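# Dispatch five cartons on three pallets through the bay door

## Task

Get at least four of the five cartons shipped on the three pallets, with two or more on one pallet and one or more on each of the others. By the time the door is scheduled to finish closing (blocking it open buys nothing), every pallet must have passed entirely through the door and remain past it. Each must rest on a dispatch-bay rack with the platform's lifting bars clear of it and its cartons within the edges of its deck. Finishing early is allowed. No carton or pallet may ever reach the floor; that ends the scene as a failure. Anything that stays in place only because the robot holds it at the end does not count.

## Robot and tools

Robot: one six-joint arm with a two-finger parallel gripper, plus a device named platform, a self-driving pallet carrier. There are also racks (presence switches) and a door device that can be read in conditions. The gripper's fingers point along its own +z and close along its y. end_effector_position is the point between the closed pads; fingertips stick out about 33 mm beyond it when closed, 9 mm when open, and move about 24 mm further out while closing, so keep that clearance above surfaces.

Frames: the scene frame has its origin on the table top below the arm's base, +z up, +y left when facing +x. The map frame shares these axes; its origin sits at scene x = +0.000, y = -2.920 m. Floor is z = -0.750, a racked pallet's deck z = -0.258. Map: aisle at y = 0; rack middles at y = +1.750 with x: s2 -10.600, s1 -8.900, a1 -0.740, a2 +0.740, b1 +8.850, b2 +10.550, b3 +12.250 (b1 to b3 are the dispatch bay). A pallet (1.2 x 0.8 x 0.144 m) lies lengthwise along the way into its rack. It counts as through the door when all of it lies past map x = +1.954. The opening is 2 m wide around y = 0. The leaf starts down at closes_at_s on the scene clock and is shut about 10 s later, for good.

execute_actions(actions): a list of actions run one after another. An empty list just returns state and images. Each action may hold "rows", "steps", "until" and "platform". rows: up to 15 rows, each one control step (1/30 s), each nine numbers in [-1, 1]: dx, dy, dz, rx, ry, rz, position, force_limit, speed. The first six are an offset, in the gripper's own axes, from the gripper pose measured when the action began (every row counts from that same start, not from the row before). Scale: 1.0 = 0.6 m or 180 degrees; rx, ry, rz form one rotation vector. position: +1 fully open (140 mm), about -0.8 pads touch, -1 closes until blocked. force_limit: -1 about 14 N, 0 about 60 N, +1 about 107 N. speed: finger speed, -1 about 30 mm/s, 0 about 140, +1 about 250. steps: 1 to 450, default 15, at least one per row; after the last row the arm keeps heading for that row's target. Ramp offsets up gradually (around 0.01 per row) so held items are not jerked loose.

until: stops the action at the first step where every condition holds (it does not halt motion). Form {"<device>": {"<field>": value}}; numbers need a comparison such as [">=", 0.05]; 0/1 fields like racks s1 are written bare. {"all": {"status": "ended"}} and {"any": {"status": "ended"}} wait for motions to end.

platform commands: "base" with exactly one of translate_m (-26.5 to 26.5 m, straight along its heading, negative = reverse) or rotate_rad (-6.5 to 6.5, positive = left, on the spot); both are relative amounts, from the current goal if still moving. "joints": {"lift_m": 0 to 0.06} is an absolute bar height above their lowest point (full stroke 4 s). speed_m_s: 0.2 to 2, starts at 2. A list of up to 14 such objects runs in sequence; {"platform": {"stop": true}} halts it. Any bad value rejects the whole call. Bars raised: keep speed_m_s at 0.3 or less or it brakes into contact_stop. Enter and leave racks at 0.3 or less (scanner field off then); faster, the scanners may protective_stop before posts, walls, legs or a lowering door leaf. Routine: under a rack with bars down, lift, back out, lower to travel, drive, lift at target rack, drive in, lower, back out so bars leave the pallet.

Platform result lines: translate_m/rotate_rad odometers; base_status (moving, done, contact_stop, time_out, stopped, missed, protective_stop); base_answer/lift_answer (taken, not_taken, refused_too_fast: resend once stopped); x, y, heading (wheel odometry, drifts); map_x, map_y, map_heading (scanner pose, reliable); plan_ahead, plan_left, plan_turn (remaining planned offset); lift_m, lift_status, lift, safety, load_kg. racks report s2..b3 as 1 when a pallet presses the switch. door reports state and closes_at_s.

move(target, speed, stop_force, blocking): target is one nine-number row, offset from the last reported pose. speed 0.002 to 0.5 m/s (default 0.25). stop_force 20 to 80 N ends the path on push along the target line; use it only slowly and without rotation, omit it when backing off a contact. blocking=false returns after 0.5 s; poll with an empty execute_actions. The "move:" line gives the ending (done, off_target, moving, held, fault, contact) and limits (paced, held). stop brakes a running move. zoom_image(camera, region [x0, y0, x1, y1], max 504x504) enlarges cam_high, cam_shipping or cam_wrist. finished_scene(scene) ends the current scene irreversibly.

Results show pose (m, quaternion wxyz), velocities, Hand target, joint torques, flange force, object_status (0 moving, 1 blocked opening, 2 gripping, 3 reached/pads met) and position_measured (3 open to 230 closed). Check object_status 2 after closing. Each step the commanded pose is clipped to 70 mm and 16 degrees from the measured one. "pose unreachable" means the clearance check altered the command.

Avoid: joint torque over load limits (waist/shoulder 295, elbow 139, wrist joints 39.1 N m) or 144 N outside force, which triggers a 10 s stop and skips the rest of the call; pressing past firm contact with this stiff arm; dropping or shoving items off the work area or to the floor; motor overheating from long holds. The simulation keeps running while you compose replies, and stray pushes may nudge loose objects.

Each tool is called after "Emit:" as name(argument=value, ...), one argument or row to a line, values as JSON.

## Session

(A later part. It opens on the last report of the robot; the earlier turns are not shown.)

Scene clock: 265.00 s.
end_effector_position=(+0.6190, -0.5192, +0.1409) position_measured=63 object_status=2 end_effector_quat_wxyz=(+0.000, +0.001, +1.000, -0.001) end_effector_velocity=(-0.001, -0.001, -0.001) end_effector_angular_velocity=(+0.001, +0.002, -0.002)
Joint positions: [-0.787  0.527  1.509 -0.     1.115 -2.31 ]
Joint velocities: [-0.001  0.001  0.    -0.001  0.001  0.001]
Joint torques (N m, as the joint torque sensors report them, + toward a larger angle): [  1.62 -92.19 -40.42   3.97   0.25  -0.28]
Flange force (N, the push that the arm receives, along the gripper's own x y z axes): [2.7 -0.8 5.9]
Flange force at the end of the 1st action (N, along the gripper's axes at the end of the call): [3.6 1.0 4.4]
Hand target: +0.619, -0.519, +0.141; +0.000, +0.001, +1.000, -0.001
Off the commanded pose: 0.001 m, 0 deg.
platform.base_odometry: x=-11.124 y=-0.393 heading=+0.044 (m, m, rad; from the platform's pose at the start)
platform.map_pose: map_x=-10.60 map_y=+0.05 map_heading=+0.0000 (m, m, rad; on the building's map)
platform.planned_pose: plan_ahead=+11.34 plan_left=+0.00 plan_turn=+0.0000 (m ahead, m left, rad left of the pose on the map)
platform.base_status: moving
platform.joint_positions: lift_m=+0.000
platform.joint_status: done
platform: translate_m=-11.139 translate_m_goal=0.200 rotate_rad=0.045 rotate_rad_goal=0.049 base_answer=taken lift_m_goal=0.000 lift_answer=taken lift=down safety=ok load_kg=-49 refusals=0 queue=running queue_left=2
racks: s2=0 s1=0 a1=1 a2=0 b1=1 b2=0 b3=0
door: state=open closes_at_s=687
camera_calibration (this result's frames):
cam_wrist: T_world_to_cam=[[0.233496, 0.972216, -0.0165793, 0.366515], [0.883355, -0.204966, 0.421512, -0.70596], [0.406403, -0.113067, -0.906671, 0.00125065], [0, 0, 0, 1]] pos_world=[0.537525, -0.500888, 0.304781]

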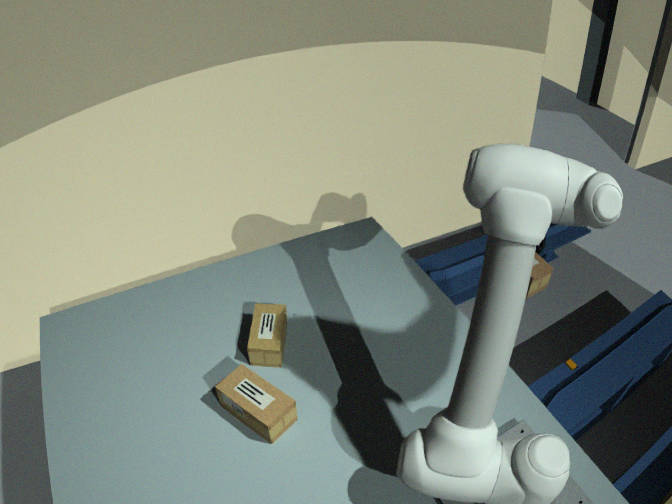

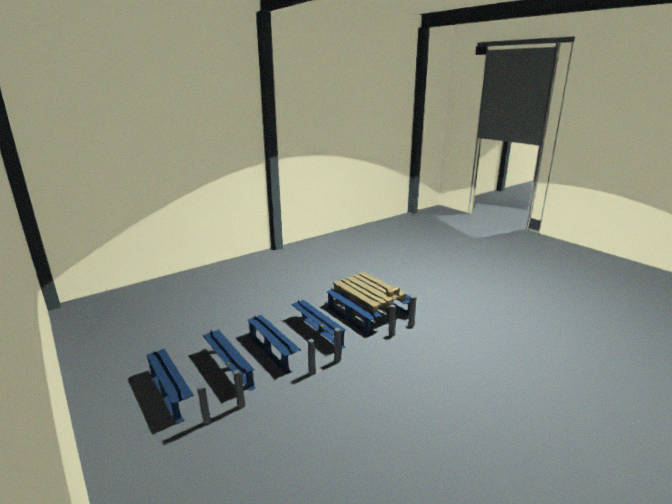

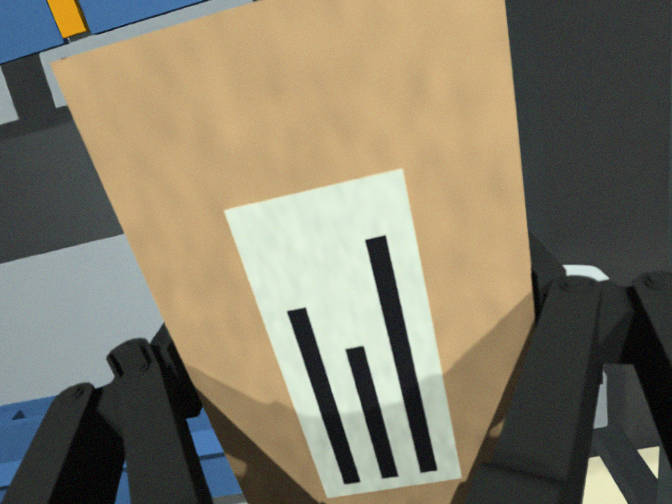

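Emit:
move(
  target=[0.1167,-0.735,0.51,0,0,0,-1,0.3,-0.3],
  speed=0.15,
)

Emit:
execute_actions(
  actions=[
    {"steps":450,"until":{"platform":{"queue_left":["<=",0],"map_y":[">=",1.3]}}},
    {"rows":[[0,0,0.003,0,0,0,-1,0.3,-0.3],[0,0,0.006,0,0,0,-1,0.3,-0.3],[0,0,0.009,0,0,0,-1,0.3,-0.3],[0,0,0.012,0,0,0,-1,0.3,-0.3],[0,0,0.015,0,0,0,-1,0.3,-0.3],[0,0,0.018,0,0,0,-1,0.3,-0.3],[0,0,0.021,0,0,0,-1,0.3,-0.3],[0,0,0.024,0,0,0,-1,0.3,-0.3],[0,0,0.0265,0,0,0,-1,0.3,-0.3]],"steps":60,"until":{"platform":{"queue":["!=","running"]}}},
  ],
)

Scene clock: 275.83 s.
end_effector_position=(+0.5485, -0.9608, -0.1641) position_measured=63 object_status=2 end_effector_quat_wxyz=(+0.000, +0.001, +1.000, -0.001) end_effector_velocity=(+0.000, -0.000, +0.001) end_effector_angular_velocity=(-0.001, +0.000, +0.000)
Joint positions: [-1.129  1.258  0.704 -0.004  1.188 -2.651]
Joint velocities: [ 0.    -0.    -0.001 -0.001  0.001  0.   ]
Joint torques (N m, as the joint torque sensors report them, + toward a larger angle): [   0.76 -140.17  -41.17    4.06    0.15   -0.09]
Flange force (N, the push that the arm receives, along the gripper's own x y z axes): [2.9 4.5 2.7]
Hand target: +0.549, -0.961, -0.164; +0.000, +0.001, +1.000, -0.001
Off the commanded pose: 0.001 m, 0 deg.
platform.base_odometry: x=+0.197 y=+0.119 heading=+0.045 (m, m, rad; from the platform's pose at the start)
platform.map_pose: map_x=+0.74 map_y=+0.05 map_heading=+0.0000 (m, m, rad; on the building's map)
platform.planned_pose: plan_ahead=+0.00 plan_left=+0.00 plan_turn=+0.0000 (m ahead, m left, rad left of the pose on the map)
platform.base_status: moving
platform.joint_positions: lift_m=+0.000
platform.joint_status: done
platform: translate_m=0.196 translate_m_goal=0.200 rotate_rad=0.045 rotate_rad_goal=0.047 base_answer=taken lift_m_goal=0.000 lift_answer=taken lift=down safety=ok load_kg=-49 refusals=0 queue=running queue_left=2
racks: s2=0 s1=0 a1=1 a2=0 b1=1 b2=0 b3=0
door: state=open closes_at_s=687
move: done
camera_calibration (this result's frames):
cam_wrist: T_world_to_cam=[[0.233526, 0.972205, -0.016833, 0.807197], [0.883402, -0.204898, 0.421448, -0.605571], [0.406285, -0.113289, -0.906696, -0.296718], [0, 0, 0, 1]] pos_world=[0.467012, -0.942456, -0.0002287]

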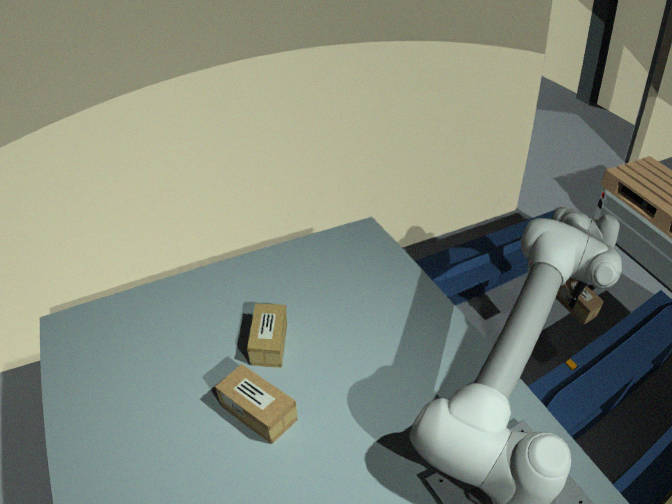

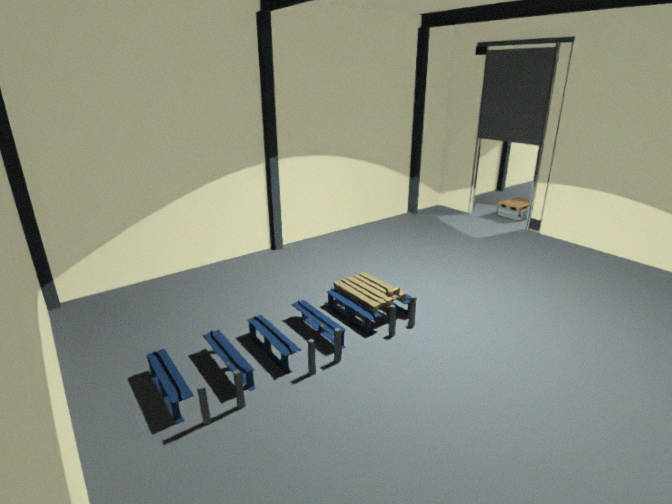

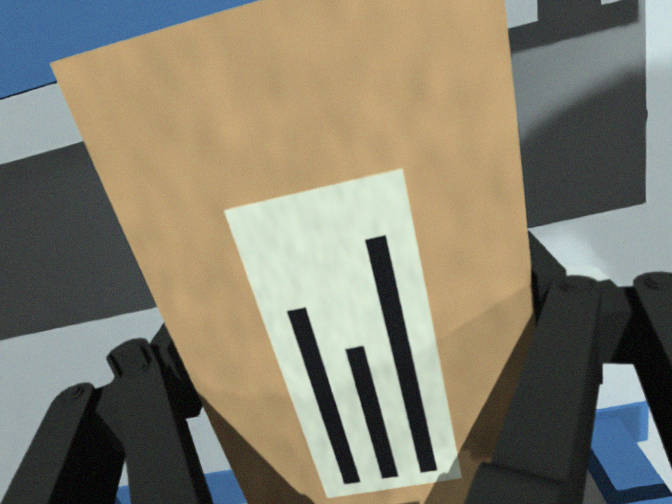

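Scene clock: 285.63 s.
end_effector_position=(+0.5486, -0.9607, -0.1802) position_measured=63 object_status=2 end_effector_quat_wxyz=(+0.000, +0.001, +1.000, -0.001) end_effector_velocity=(-0.001, -0.000, +0.000) end_effector_angular_velocity=(-0.001, +0.001, +0.001)
Joint positions: [-1.129  1.273  0.703 -0.004  1.174 -2.651]
Joint velocities: [-0.    -0.     0.    -0.001  0.    -0.001]
Joint torques (N m, as the joint torque sensors report them, + toward a larger angle): [   1.7  -140.49  -41.11    4.08    0.11   -0.46]
Flange force (N, the push that the arm receives, along the gripper's own x y z axes): [3.4 4.8 2.6]
Flange force at the end of the 1st action (N, along the gripper's axes at the end of the call): [4.7 5.9 2.3]
Hand target: +0.549, -0.961, -0.180; +0.000, +0.001, +1.000, -0.001
Off the commanded pose: 0.000 m, 0 deg.
platform.base_odometry: x=+0.140 y=+1.487 heading=+1.616 (m, m, rad; from the platform's pose at the start)
platform.map_pose: map_x=+0.74 map_y=+1.42 map_heading=+1.5708 (m, m, rad; on the building's map)
platform.planned_pose: plan_ahead=+0.00 plan_left=+0.00 plan_turn=+0.0000 (m ahead, m left, rad left of the pose on the map)
platform.base_status: done
platform.joint_positions: lift_m=+0.060
platform.joint_status: done
platform: translate_m=1.570 translate_m_goal=1.570 rotate_rad=1.616 rotate_rad_goal=1.615 base_answer=taken lift_m_goal=0.060 lift_answer=taken lift=up safety=ok load_kg=20 refusals=0 queue=done queue_left=0
racks: s2=0 s1=0 a1=1 a2=0 b1=1 b2=0 b3=0
door: state=open closes_at_s=687
camera_calibration (this result's frames):
cam_wrist: T_world_to_cam=[[0.233472, 0.972221, -0.0166572, 0.806903], [0.883396, -0.20492, 0.421449, -0.598912], [0.406328, -0.113111, -0.906699, -0.31117], [0, 0, 0, 1]] pos_world=[0.467124, -0.942414, -0.0162862]

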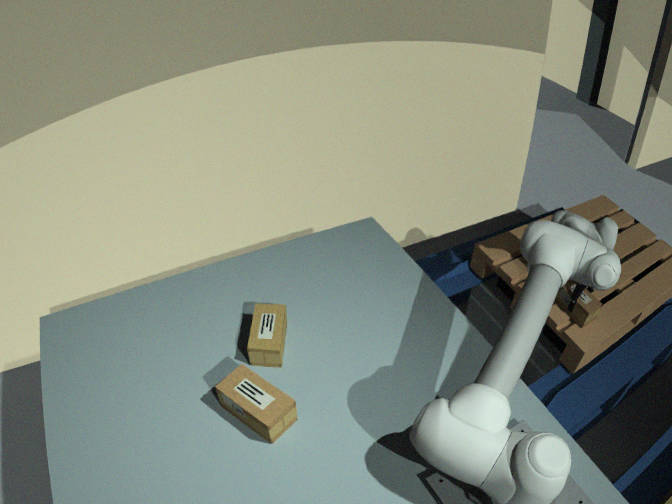

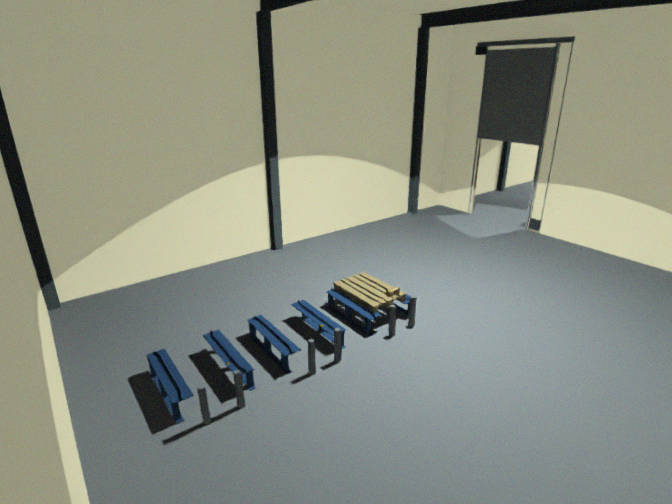

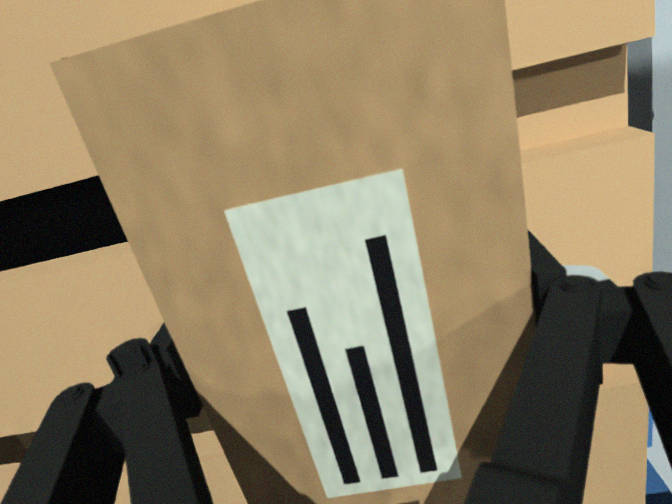

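Emit:
execute_actions(
  actions=[],
)

Scene clock: 297.13 s.
end_effector_position=(+0.5486, -0.9607, -0.1801) position_measured=63 object_status=2 end_effector_quat_wxyz=(+0.000, +0.001, +1.000, -0.001) end_effector_velocity=(-0.000, -0.000, -0.000) end_effector_angular_velocity=(-0.000, -0.000, -0.000)
Joint positions: [-1.129  1.273  0.703 -0.004  1.174 -2.651]
Joint velocities: [-0.     0.    -0.     0.    -0.    -0.001]
Joint torques (N m, as the joint torque sensors report them, + toward a larger angle): [   1.71 -139.59  -41.61    4.07    0.02   -0.28]
Flange force (N, the push that the arm receives, along the gripper's own x y z axes): [5.9 8.1 2.0]
Hand target: +0.549, -0.961, -0.180; +0.000, +0.001, +1.000, -0.001
Off the commanded pose: 0.000 m, 0 deg.
platform.base_odometry: x=+0.140 y=+1.487 heading=+1.616 (m, m, rad; from the platform's pose at the start)
platform.map_pose: map_x=+0.74 map_y=+1.42 map_heading=+1.5708 (m, m, rad; on the building's map)
platform.planned_pose: plan_ahead=+0.00 plan_left=+0.00 plan_turn=+0.0000 (m ahead, m left, rad left of the pose on the map)
platform.base_status: done
platform.joint_positions: lift_m=+0.060
platform.joint_status: done
platform: translate_m=1.570 translate_m_goal=1.570 rotate_rad=1.616 rotate_rad_goal=1.615 base_answer=taken lift_m_goal=0.060 lift_answer=taken lift=up safety=ok load_kg=20 refusals=0 queue=done queue_left=0
racks: s2=0 s1=0 a1=1 a2=0 b1=1 b2=0 b3=0
door: state=open closes_at_s=687
camera_calibration (this result's frames):
cam_wrist: T_world_to_cam=[[0.233476, 0.972218, -0.01675, 0.806931], [0.883393, -0.204883, 0.421473, -0.598906], [0.406332, -0.113201, -0.906686, -0.311161], [0, 0, 0, 1]] pos_world=[0.467105, -0.942442, -0.0161858]

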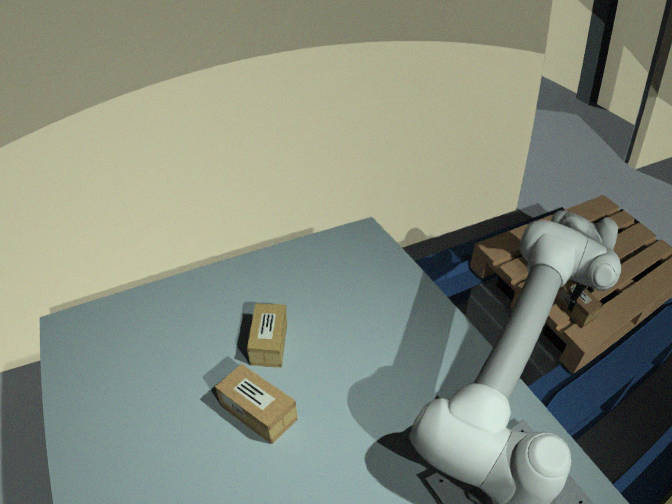

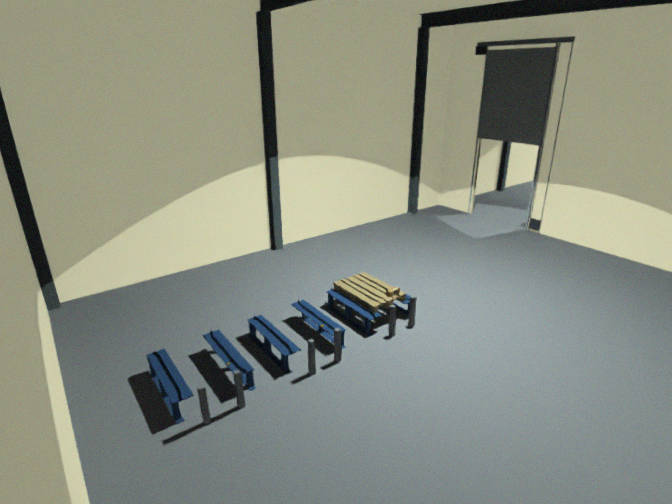

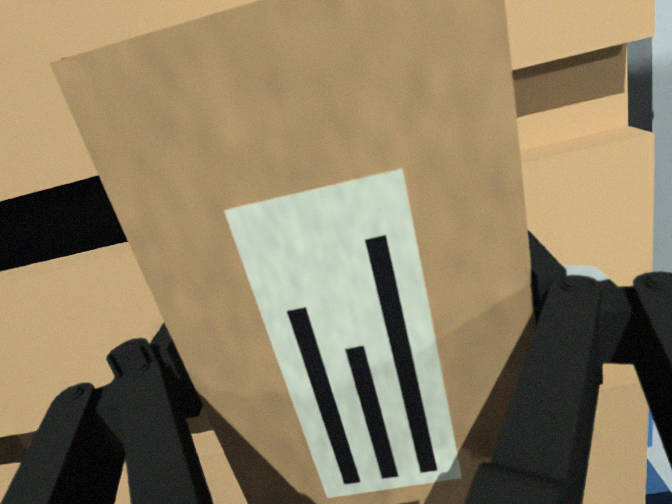

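Emit:
move(
  target=[0,0,0.03,0,0,0,-1,0.3,-0.3],
  speed=0.012,
  stop_force=20,
)

Emit:
execute_actions(
  actions=[
    {"rows":[[0,0,0,0,0,0,1,0.3,0.5]],"steps":10},
    {"rows":[[0,0,-0.008,0,0,0,1,0.3,0.5],[0,0,-0.018,0,0,0,1,0.3,0.5],[0,0,-0.03,0,0,0,1,0.3,0.5],[0,0,-0.044,0,0,0,1,0.3,0.5],[0,0,-0.06,0,0,0,1,0.3,0.5],[0,0,-0.076,0,0,0,1,0.3,0.5],[0,0,-0.092,0,0,0,1,0.3,0.5],[0,0,-0.108,0,0,0,1,0.3,0.5],[0,0,-0.124,0,0,0,1,0.3,0.5],[0,0,-0.14,0,0,0,1,0.3,0.5],[0,0,-0.155,0,0,0,1,0.3,0.5],[0,0,-0.17,0,0,0,1,0.3,0.5],[0,0,-0.182,0,0,0,1,0.3,0.5],[0,0,-0.192,0,0,0,1,0.3,0.5],[0,0,-0.2,0,0,0,1,0.3,0.5]],"steps":18},
    {"platform":[{"base":{"translate_m":-1.37}},{"speed_m_s":2,"joints":{"lift_m":0},"base":{"rotate_rad":-1.5708}},{"base":{"translate_m":9.81}},{"joints":{"lift_m":0.056},"base":{"rotate_rad":1.5708}},{"speed_m_s":0.3,"base":{"translate_m":1.56}},{"joints":{"lift_m":0.032}},{"base":{"translate_m":-1.56},"joints":{"lift_m":0}},{"speed_m_s":2,"base":{"rotate_rad":-1.5708}},{"base":{"translate_m":-11.29}},{"base":{"rotate_rad":1.5708}},{"speed_m_s":0.3,"base":{"translate_m":1.62},"joints":{"lift_m":0.03}},{"joints":{"lift_m":0.05}},{"base":{"translate_m":-1.62},"joints":{"lift_m":0.06}},{"speed_m_s":2,"joints":{"lift_m":0},"base":{"rotate_rad":-1.5708}}],"steps":1},
  ],
)

Scene clock: 306.87 s.
end_effector_position=(+0.5486, -0.9608, -0.1865) position_measured=63 object_status=2 end_effector_quat_wxyz=(+0.000, +0.001, +1.000, -0.001) end_effector_velocity=(+0.000, +0.001, -0.000) end_effector_angular_velocity=(+0.002, +0.001, +0.001)
Joint positions: [-1.129  1.279  0.702 -0.004  1.169 -2.651]
Joint velocities: [ 0.001 -0.     0.001  0.     0.001  0.   ]
Joint torques (N m, as the joint torque sensors report them, + toward a larger angle): [   1.75 -110.32  -29.44    3.92   -2.17   -0.05]
Flange force (N, the push that the arm receives, along the gripper's own x y z axes): [6.8 9.8 -26.6]
Hand target: +0.549, -0.961, -0.186; +0.000, +0.001, +1.000, -0.001
Off the commanded pose: 0.012 m, 0 deg.
platform.base_odometry: x=+0.140 y=+1.487 heading=+1.616 (m, m, rad; from the platform's pose at the start)
platform.map_pose: map_x=+0.74 map_y=+1.42 map_heading=+1.5708 (m, m, rad; on the building's map)
platform.planned_pose: plan_ahead=+0.00 plan_left=+0.00 plan_turn=+0.0000 (m ahead, m left, rad left of the pose on the map)
platform.base_status: done
platform.joint_positions: lift_m=+0.060
platform.joint_status: done
platform: translate_m=1.570 translate_m_goal=1.570 rotate_rad=1.616 rotate_rad_goal=1.615 base_answer=taken lift_m_goal=0.060 lift_answer=taken lift=up safety=ok load_kg=20 refusals=0 queue=done queue_left=0
racks: s2=0 s1=0 a1=1 a2=0 b1=1 b2=0 b3=0
door: state=open closes_at_s=687
move: contact
camera_calibration (this result's frames):
cam_wrist: T_world_to_cam=[[0.233487, 0.972213, -0.0169128, 0.806879], [0.883344, -0.20481, 0.421611, -0.596177], [0.406432, -0.11338, -0.906619, -0.317184], [0, 0, 0, 1]] pos_world=[0.467148, -0.942523, -0.0225637]

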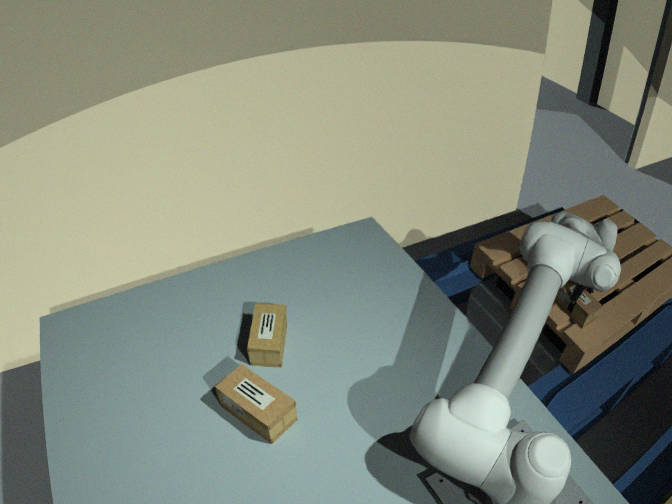

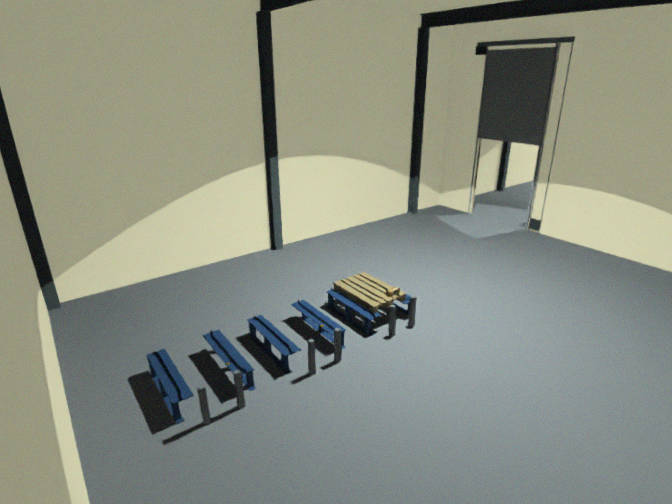

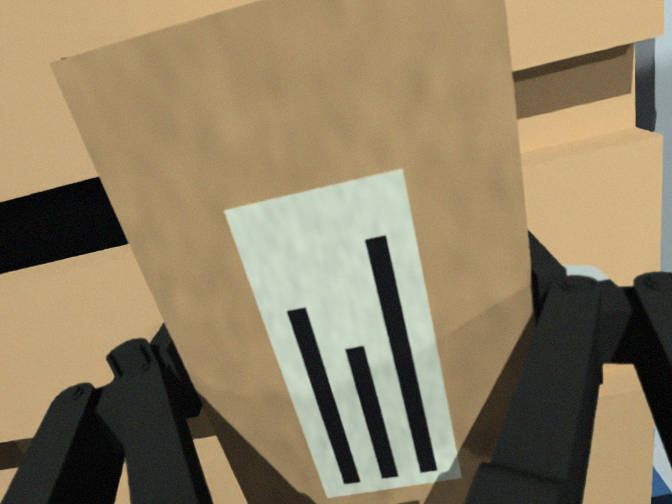

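Scene clock: 307.83 s.
end_effector_position=(+0.5486, -0.9606, -0.0664) position_measured=3 object_status=3 end_effector_quat_wxyz=(+0.000, +0.001, +1.000, -0.001) end_effector_velocity=(-0.003, +0.004, -0.006) end_effector_angular_velocity=(+0.011, +0.006, -0.000)
Joint positions: [-1.129  1.177  0.689 -0.003  1.284 -2.651]
Joint velocities: [-0.001  0.003  0.005  0.     0.005 -0.001]
Joint torques (N m, as the joint torque sensors report them, + toward a larger angle): [   2.64 -142.67  -43.86    4.52   -0.21   -0.2 ]
Flange force (N, the push that the arm receives, along the gripper's own x y z axes): [3.1 1.5 2.0]
Flange force at the end of the 1st action (N, along the gripper's axes at the end of the call): [4.6 8.4 -2.1]
Flange force at the end of the 2nd action (N, along the gripper's axes at the end of the call): [4.2 5.4 -2.2]
Hand target: +0.549, -0.961, -0.067; +0.000, +0.001, +1.000, -0.001
Off the commanded pose: 0.000 m, 0 deg.
platform.base_odometry: x=+0.140 y=+1.487 heading=+1.616 (m, m, rad; from the platform's pose at the start)
platform.map_pose: map_x=+0.74 map_y=+1.42 map_heading=+1.5708 (m, m, rad; on the building's map)
platform.planned_pose: plan_ahead=-1.37 plan_left=+0.00 plan_turn=+0.0000 (m ahead, m left, rad left of the pose on the map)
platform.base_status: moving
platform.joint_positions: lift_m=+0.060
platform.joint_status: done
platform: translate_m=1.570 translate_m_goal=0.200 rotate_rad=1.616 rotate_rad_goal=1.615 base_answer=taken lift_m_goal=0.060 lift_answer=taken lift=up safety=ok load_kg=20 refusals=0 queue=running queue_left=13
racks: s2=0 s1=0 a1=1 a2=0 b1=1 b2=0 b3=0
door: state=open closes_at_s=687
camera_calibration (this result's frames):
cam_wrist: T_world_to_cam=[[0.233568, 0.972193, -0.016966, 0.808633], [0.88326, -0.204841, 0.421773, -0.646698], [0.406569, -0.113498, -0.906543, -0.208482], [0, 0, 0, 1]] pos_world=[0.467094, -0.94228, 0.0974812]

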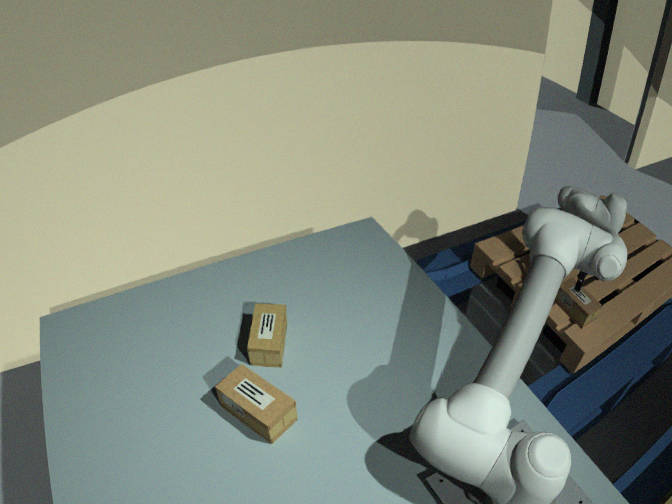

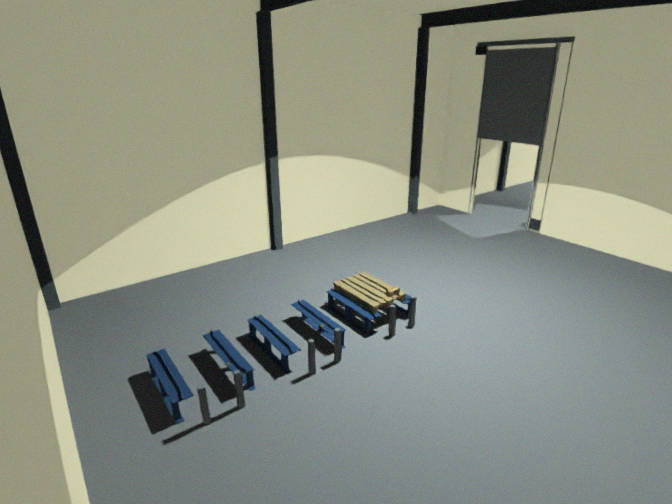

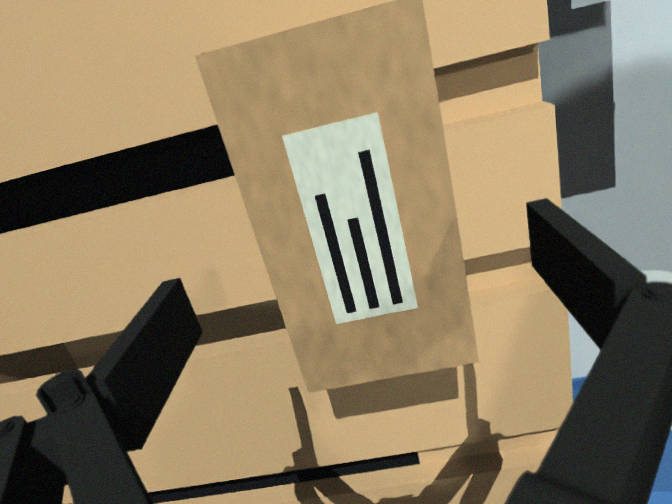

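Emit:
move(
  target=[-0.086,0.934,-0.427,0,0,0,1,0.3,0.5],
  speed=0.4,
)

Emit:
move(
  target=[-0.25,0.833,-0.017,0,0,0.156,1,0.3,0.5],
  speed=0.4,
)

Emit:
move(
  target=[0.076,0.356,0,0,0,0,1,0.3,0.5],
  speed=0.3,
)

Scene clock: 317.13 s.
end_effector_position=(+0.6008, -0.3997, +0.1885) position_measured=3 object_status=3 end_effector_quat_wxyz=(+0.000, +0.001, +1.000, -0.001) end_effector_velocity=(+0.001, +0.001, -0.000) end_effector_angular_velocity=(+0.001, +0.001, +0.002)
Joint positions: [-0.682  0.367  1.656  0.001  1.127 -2.205]
Joint velocities: [ 0.002  0.     0.    -0.     0.001  0.   ]
Joint torques (N m, as the joint torque sensors report them, + toward a larger angle): [  2.13 -74.92 -38.94   4.1    0.08  -0.29]
Flange force (N, the push that the arm receives, along the gripper's own x y z axes): [3.0 -1.3 1.4]
Hand target: +0.601, -0.400, +0.188; +0.000, +0.001, +1.000, -0.001
Off the commanded pose: 0.000 m, 0 deg.
platform.base_odometry: x=+0.202 y=+0.119 heading=+0.046 (m, m, rad; from the platform's pose at the start)
platform.map_pose: map_x=+0.74 map_y=+0.05 map_heading=+0.0000 (m, m, rad; on the building's map)
platform.planned_pose: plan_ahead=+0.00 plan_left=+0.00 plan_turn=+0.0000 (m ahead, m left, rad left of the pose on the map)
platform.base_status: done
platform.joint_positions: lift_m=+0.000
platform.joint_status: moving
platform: translate_m=0.200 translate_m_goal=0.200 rotate_rad=0.046 rotate_rad_goal=0.046 base_answer=taken lift_m_goal=0.000 lift_answer=taken lift=down safety=ok load_kg=-32 refusals=0 queue=running queue_left=12
racks: s2=0 s1=0 a1=1 a2=0 b1=1 b2=0 b3=0
door: state=open closes_at_s=687
move: done
camera_calibration (this result's frames):
cam_wrist: T_world_to_cam=[[0.233693, 0.972167, -0.0167222, 0.255357], [0.883186, -0.205048, 0.421827, -0.685422], [0.406657, -0.113347, -0.906522, 0.0650444], [0, 0, 0, 1]] pos_world=[0.519229, -0.381422, 0.352364]

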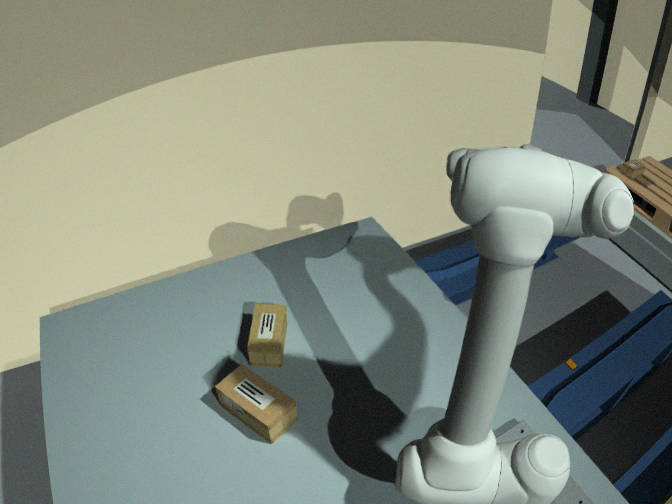

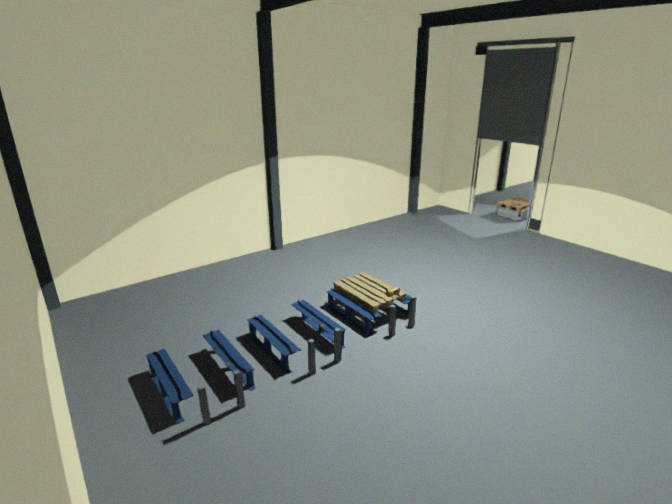

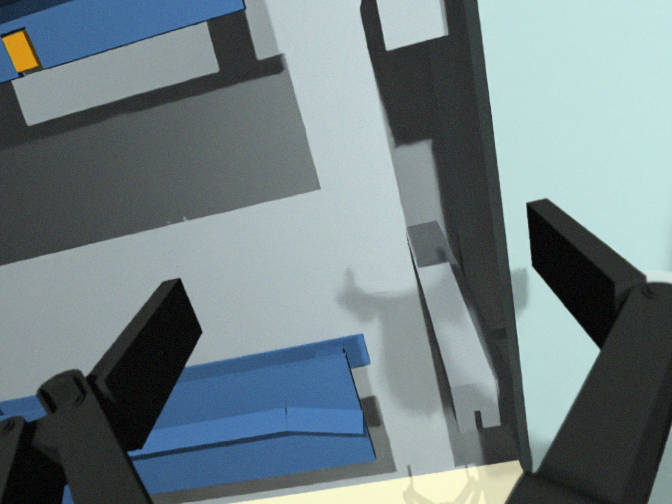

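Scene clock: 318.87 s.
end_effector_position=(+0.7517, +0.0992, +0.1981) position_measured=3 object_status=3 end_effector_quat_wxyz=(+0.001, +0.243, +0.970, -0.000) end_effector_velocity=(+0.000, +0.000, +0.000) end_effector_angular_velocity=(-0.000, -0.001, +0.001)
Joint positions: [ 0.035  0.411  1.569  0.007  1.168 -1.001]
Joint velocities: [ 0.001 -0.    -0.001 -0.     0.    -0.001]
Joint torques (N m, as the joint torque sensors report them, + toward a larger angle): [  0.34 -78.66 -39.15   4.02   0.05  -0.14]
Flange force (N, the push that the arm receives, along the gripper's own x y z axes): [1.4 -2.5 0.5]
Hand target: +0.752, +0.099, +0.198; +0.001, +0.243, +0.970, -0.000
Off the commanded pose: 0.001 m, 0 deg.
platform.base_odometry: x=+0.646 y=+0.141 heading=+0.049 (m, m, rad; from the platform's pose at the start)
platform.map_pose: map_x=+1.20 map_y=+0.05 map_heading=+0.0000 (m, m, rad; on the building's map)
platform.planned_pose: plan_ahead=+9.35 plan_left=+0.00 plan_turn=+0.0000 (m ahead, m left, rad left of the pose on the map)
platform.base_status: moving
platform.joint_positions: lift_m=+0.000
platform.joint_status: done
platform: translate_m=0.664 translate_m_goal=10.010 rotate_rad=0.049 rotate_rad_goal=0.051 base_answer=taken lift_m_goal=0.000 lift_answer=taken lift=down safety=ok load_kg=-49 refusals=0 queue=running queue_left=11
racks: s2=0 s1=0 a1=1 a2=0 b1=1 b2=0 b3=0
door: state=open closes_at_s=687
move: done
camera_calibration (this result's frames):
cam_wrist: T_world_to_cam=[[0.663843, 0.747707, -0.0157067, -0.566073], [0.682341, -0.596943, 0.421983, -0.530646], [0.306144, -0.290848, -0.906468, 0.162039], [0, 0, 0, 1]] pos_world=[0.688257, 0.15362, 0.361916]

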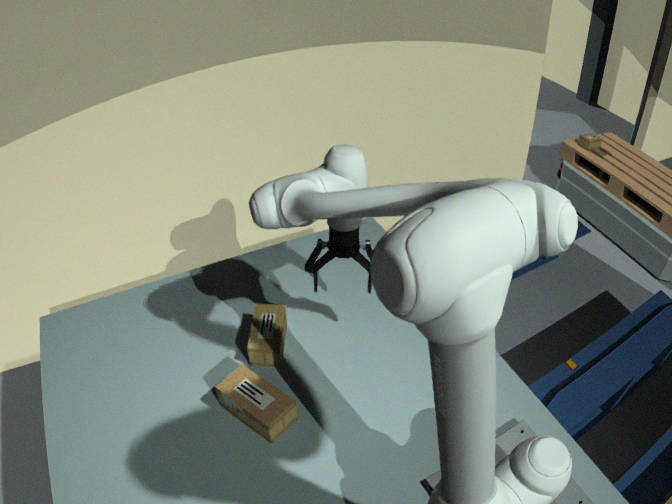

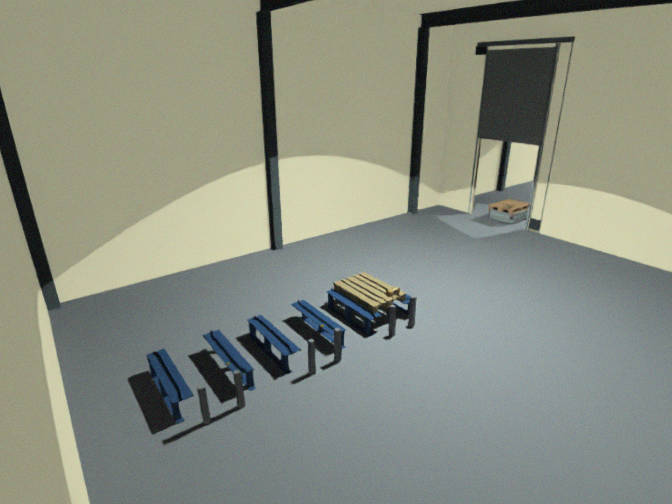

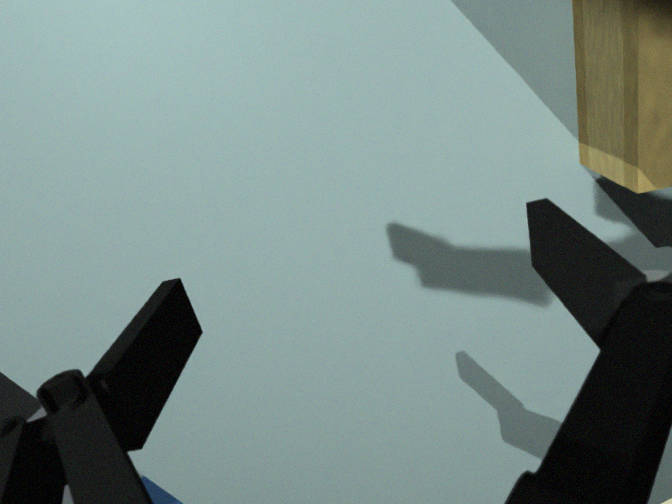

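Scene clock: 320.00 s.
end_effector_position=(+0.8126, +0.3088, +0.1979) position_measured=3 object_status=3 end_effector_quat_wxyz=(+0.001, +0.243, +0.970, -0.000) end_effector_velocity=(+0.000, +0.000, +0.001) end_effector_angular_velocity=(+0.000, -0.001, +0.001)
Joint positions: [ 0.272  0.578  1.306  0.009  1.262 -0.763]
Joint velocities: [ 0.    -0.001 -0.001 -0.     0.    -0.001]
Joint torques (N m, as the joint torque sensors report them, + toward a larger angle): [  0.84 -95.7  -39.76   4.34  -0.11  -0.21]
Flange force (N, the push that the arm receives, along the gripper's own x y z axes): [-1.1 -1.4 -0.2]
Hand target: +0.813, +0.309, +0.198; +0.001, +0.243, +0.970, -0.000
Off the commanded pose: 0.000 m, 0 deg.
platform.base_odometry: x=+1.532 y=+0.183 heading=+0.045 (m, m, rad; from the platform's pose at the start)
platform.map_pose: map_x=+2.11 map_y=+0.05 map_heading=-0.0044 (m, m, rad; on the building's map)
platform.planned_pose: plan_ahead=+8.44 plan_left=+0.04 plan_turn=+0.0044 (m ahead, m left, rad left of the pose on the map)
platform.base_status: moving
platform.joint_positions: lift_m=+0.000
platform.joint_status: done
platform: translate_m=1.565 translate_m_goal=10.010 rotate_rad=0.044 rotate_rad_goal=0.045 base_answer=taken lift_m_goal=0.000 lift_answer=taken lift=down safety=ok load_kg=-49 refusals=0 queue=running queue_left=11
racks: s2=0 s1=0 a1=1 a2=0 b1=1 b2=0 b3=0
door: state=open closes_at_s=687
move: done
camera_calibration (this result's frames):
cam_wrist: T_world_to_cam=[[0.663863, 0.74769, -0.0156435, -0.763241], [0.682355, -0.597027, 0.421842, -0.446968], [0.306068, -0.29072, -0.906534, 0.204283], [0, 0, 0, 1]] pos_world=[0.749154, 0.363205, 0.3618]

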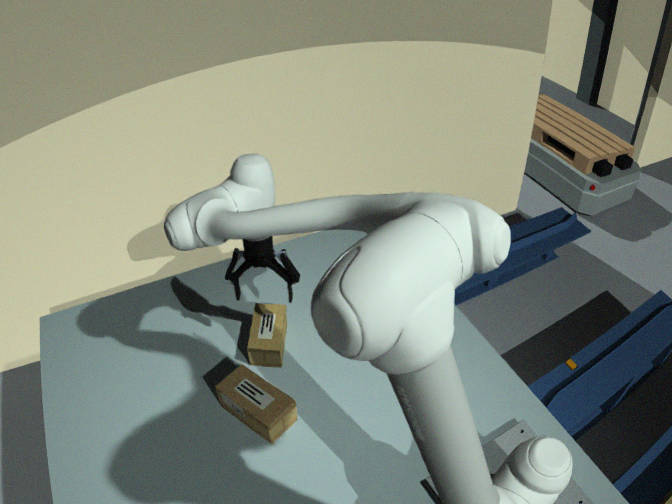

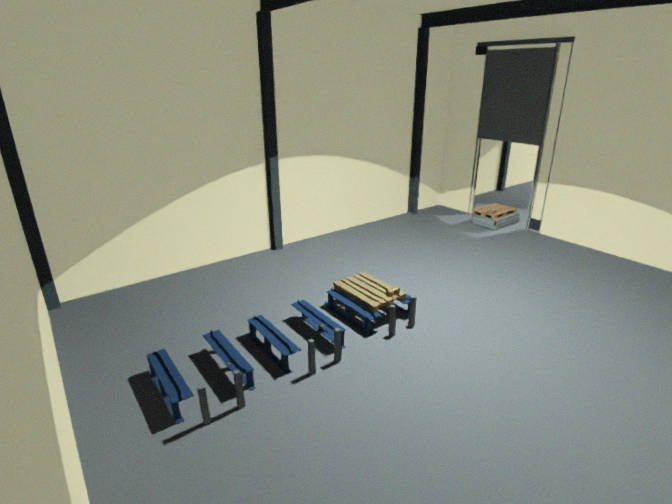

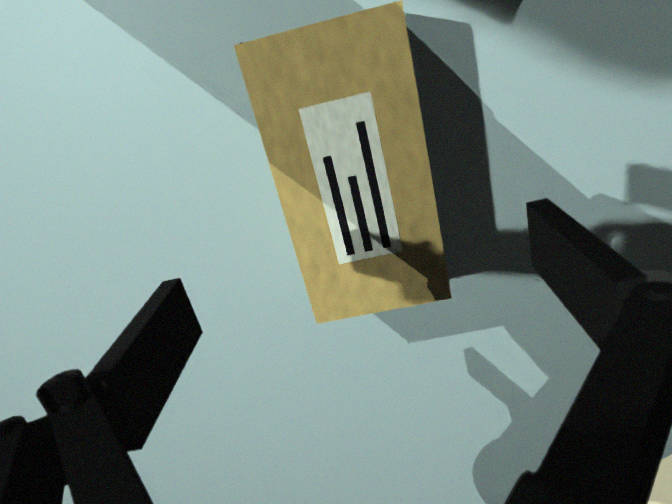

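Emit:
execute_actions(
  actions=[
    {"rows":[[0,0.002,0.008,0,0,0,1,0.3,0.5],[0,0.004,0.02,0,0,0,1,0.3,0.5],[0,0.006,0.036,0,0,0,1,0.3,0.5],[0,0.008,0.056,0,0,0,1,0.3,0.5],[0,0.009,0.078,0,0,0,1,0.3,0.5],[0,0.009,0.102,0,0,0,1,0.3,0.5],[0,0.009,0.126,0,0,0,1,0.3,0.5],[0,0.009,0.15,0,0,0,1,0.3,0.5],[0,0.009,0.174,0,0,0,1,0.3,0.5],[0,0.009,0.196,0,0,0,1,0.3,0.5],[0,0.009,0.216,0,0,0,1,0.3,0.5],[0,0.009,0.232,0,0,0,1,0.3,0.5],[0,0.009,0.244,0,0,0,1,0.3,0.5],[0,0.009,0.251,0,0,0,1,0.3,0.5],[0,0.009,0.255,0,0,0,1,0.3,0.5]],"steps":30},
    {"rows":[[0,0,0,0,0,0,-1,0.3,-0.3]],"steps":27},
  ],
)

Scene clock: 325.90 s.
end_effector_position=(+0.8153, +0.3134, +0.0451) position_measured=90 object_status=2 end_effector_quat_wxyz=(+0.001, +0.244, +0.970, -0.000) end_effector_velocity=(-0.001, +0.001, -0.001) end_effector_angular_velocity=(+0.000, +0.001, +0.002)
Joint positions: [ 0.278  0.687  1.419  0.01   1.04  -0.76 ]
Joint velocities: [ 0.002  0.001 -0.     0.001  0.    -0.001]
Joint torques (N m, as the joint torque sensors report them, + toward a larger angle): [  0.49 -93.52 -32.93   3.67  -0.41  -0.11]
Flange force (N, the push that the arm receives, along the gripper's own x y z axes): [0.5 -2.9 -8.4]
Flange force at the end of the 1st action (N, along the gripper's axes at the end of the call): [1.2 -2.0 0.2]
Hand target: +0.815, +0.313, +0.045; +0.001, +0.244, +0.970, -0.000
Off the commanded pose: 0.000 m, 0 deg.
platform.base_odometry: x=+9.458 y=+0.554 heading=+0.049 (m, m, rad; from the platform's pose at the start)
platform.map_pose: map_x=+10.03 map_y=+0.05 map_heading=+0.0000 (m, m, rad; on the building's map)
platform.planned_pose: plan_ahead=+0.52 plan_left=+0.00 plan_turn=+0.0000 (m ahead, m left, rad left of the pose on the map)
platform.base_status: moving
platform.joint_positions: lift_m=+0.000
platform.joint_status: done
platform: translate_m=9.487 translate_m_goal=10.010 rotate_rad=0.049 rotate_rad_goal=0.049 base_answer=taken lift_m_goal=0.000 lift_answer=taken lift=down safety=ok load_kg=-49 refusals=0 queue=running queue_left=11
racks: s2=0 s1=0 a1=1 a2=0 b1=1 b2=0 b3=0
door: state=open closes_at_s=687
camera_calibration (this result's frames):
cam_wrist: T_world_to_cam=[[0.663923, 0.74764, -0.0155317, -0.770884], [0.682274, -0.597112, 0.421853, -0.381489], [0.30612, -0.290674, -0.906531, 0.0661624], [0, 0, 0, 1]] pos_world=[0.751833, 0.367784, 0.208937]

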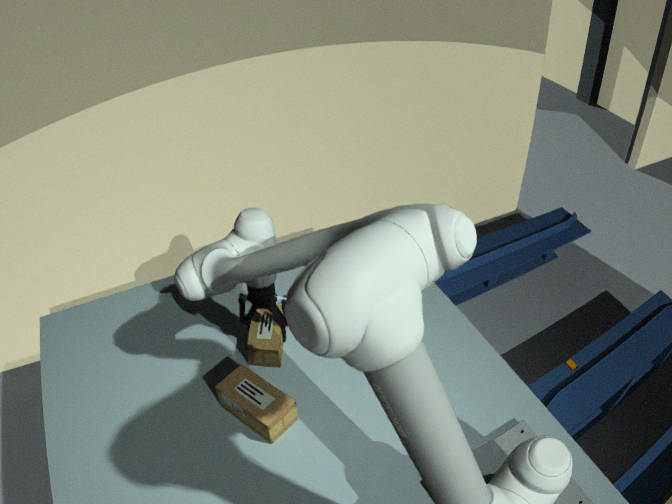

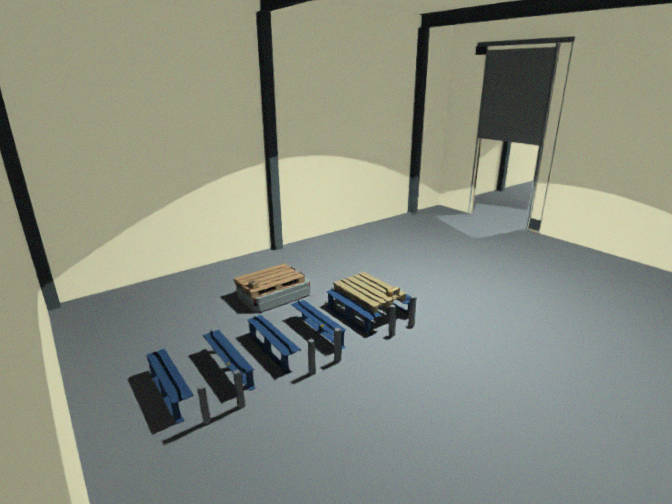

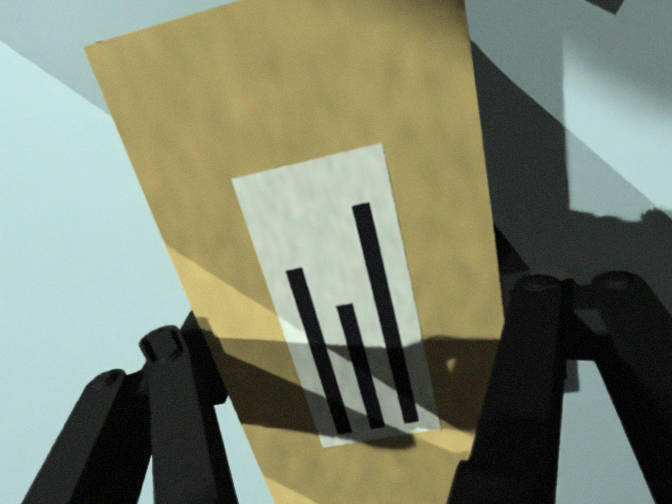

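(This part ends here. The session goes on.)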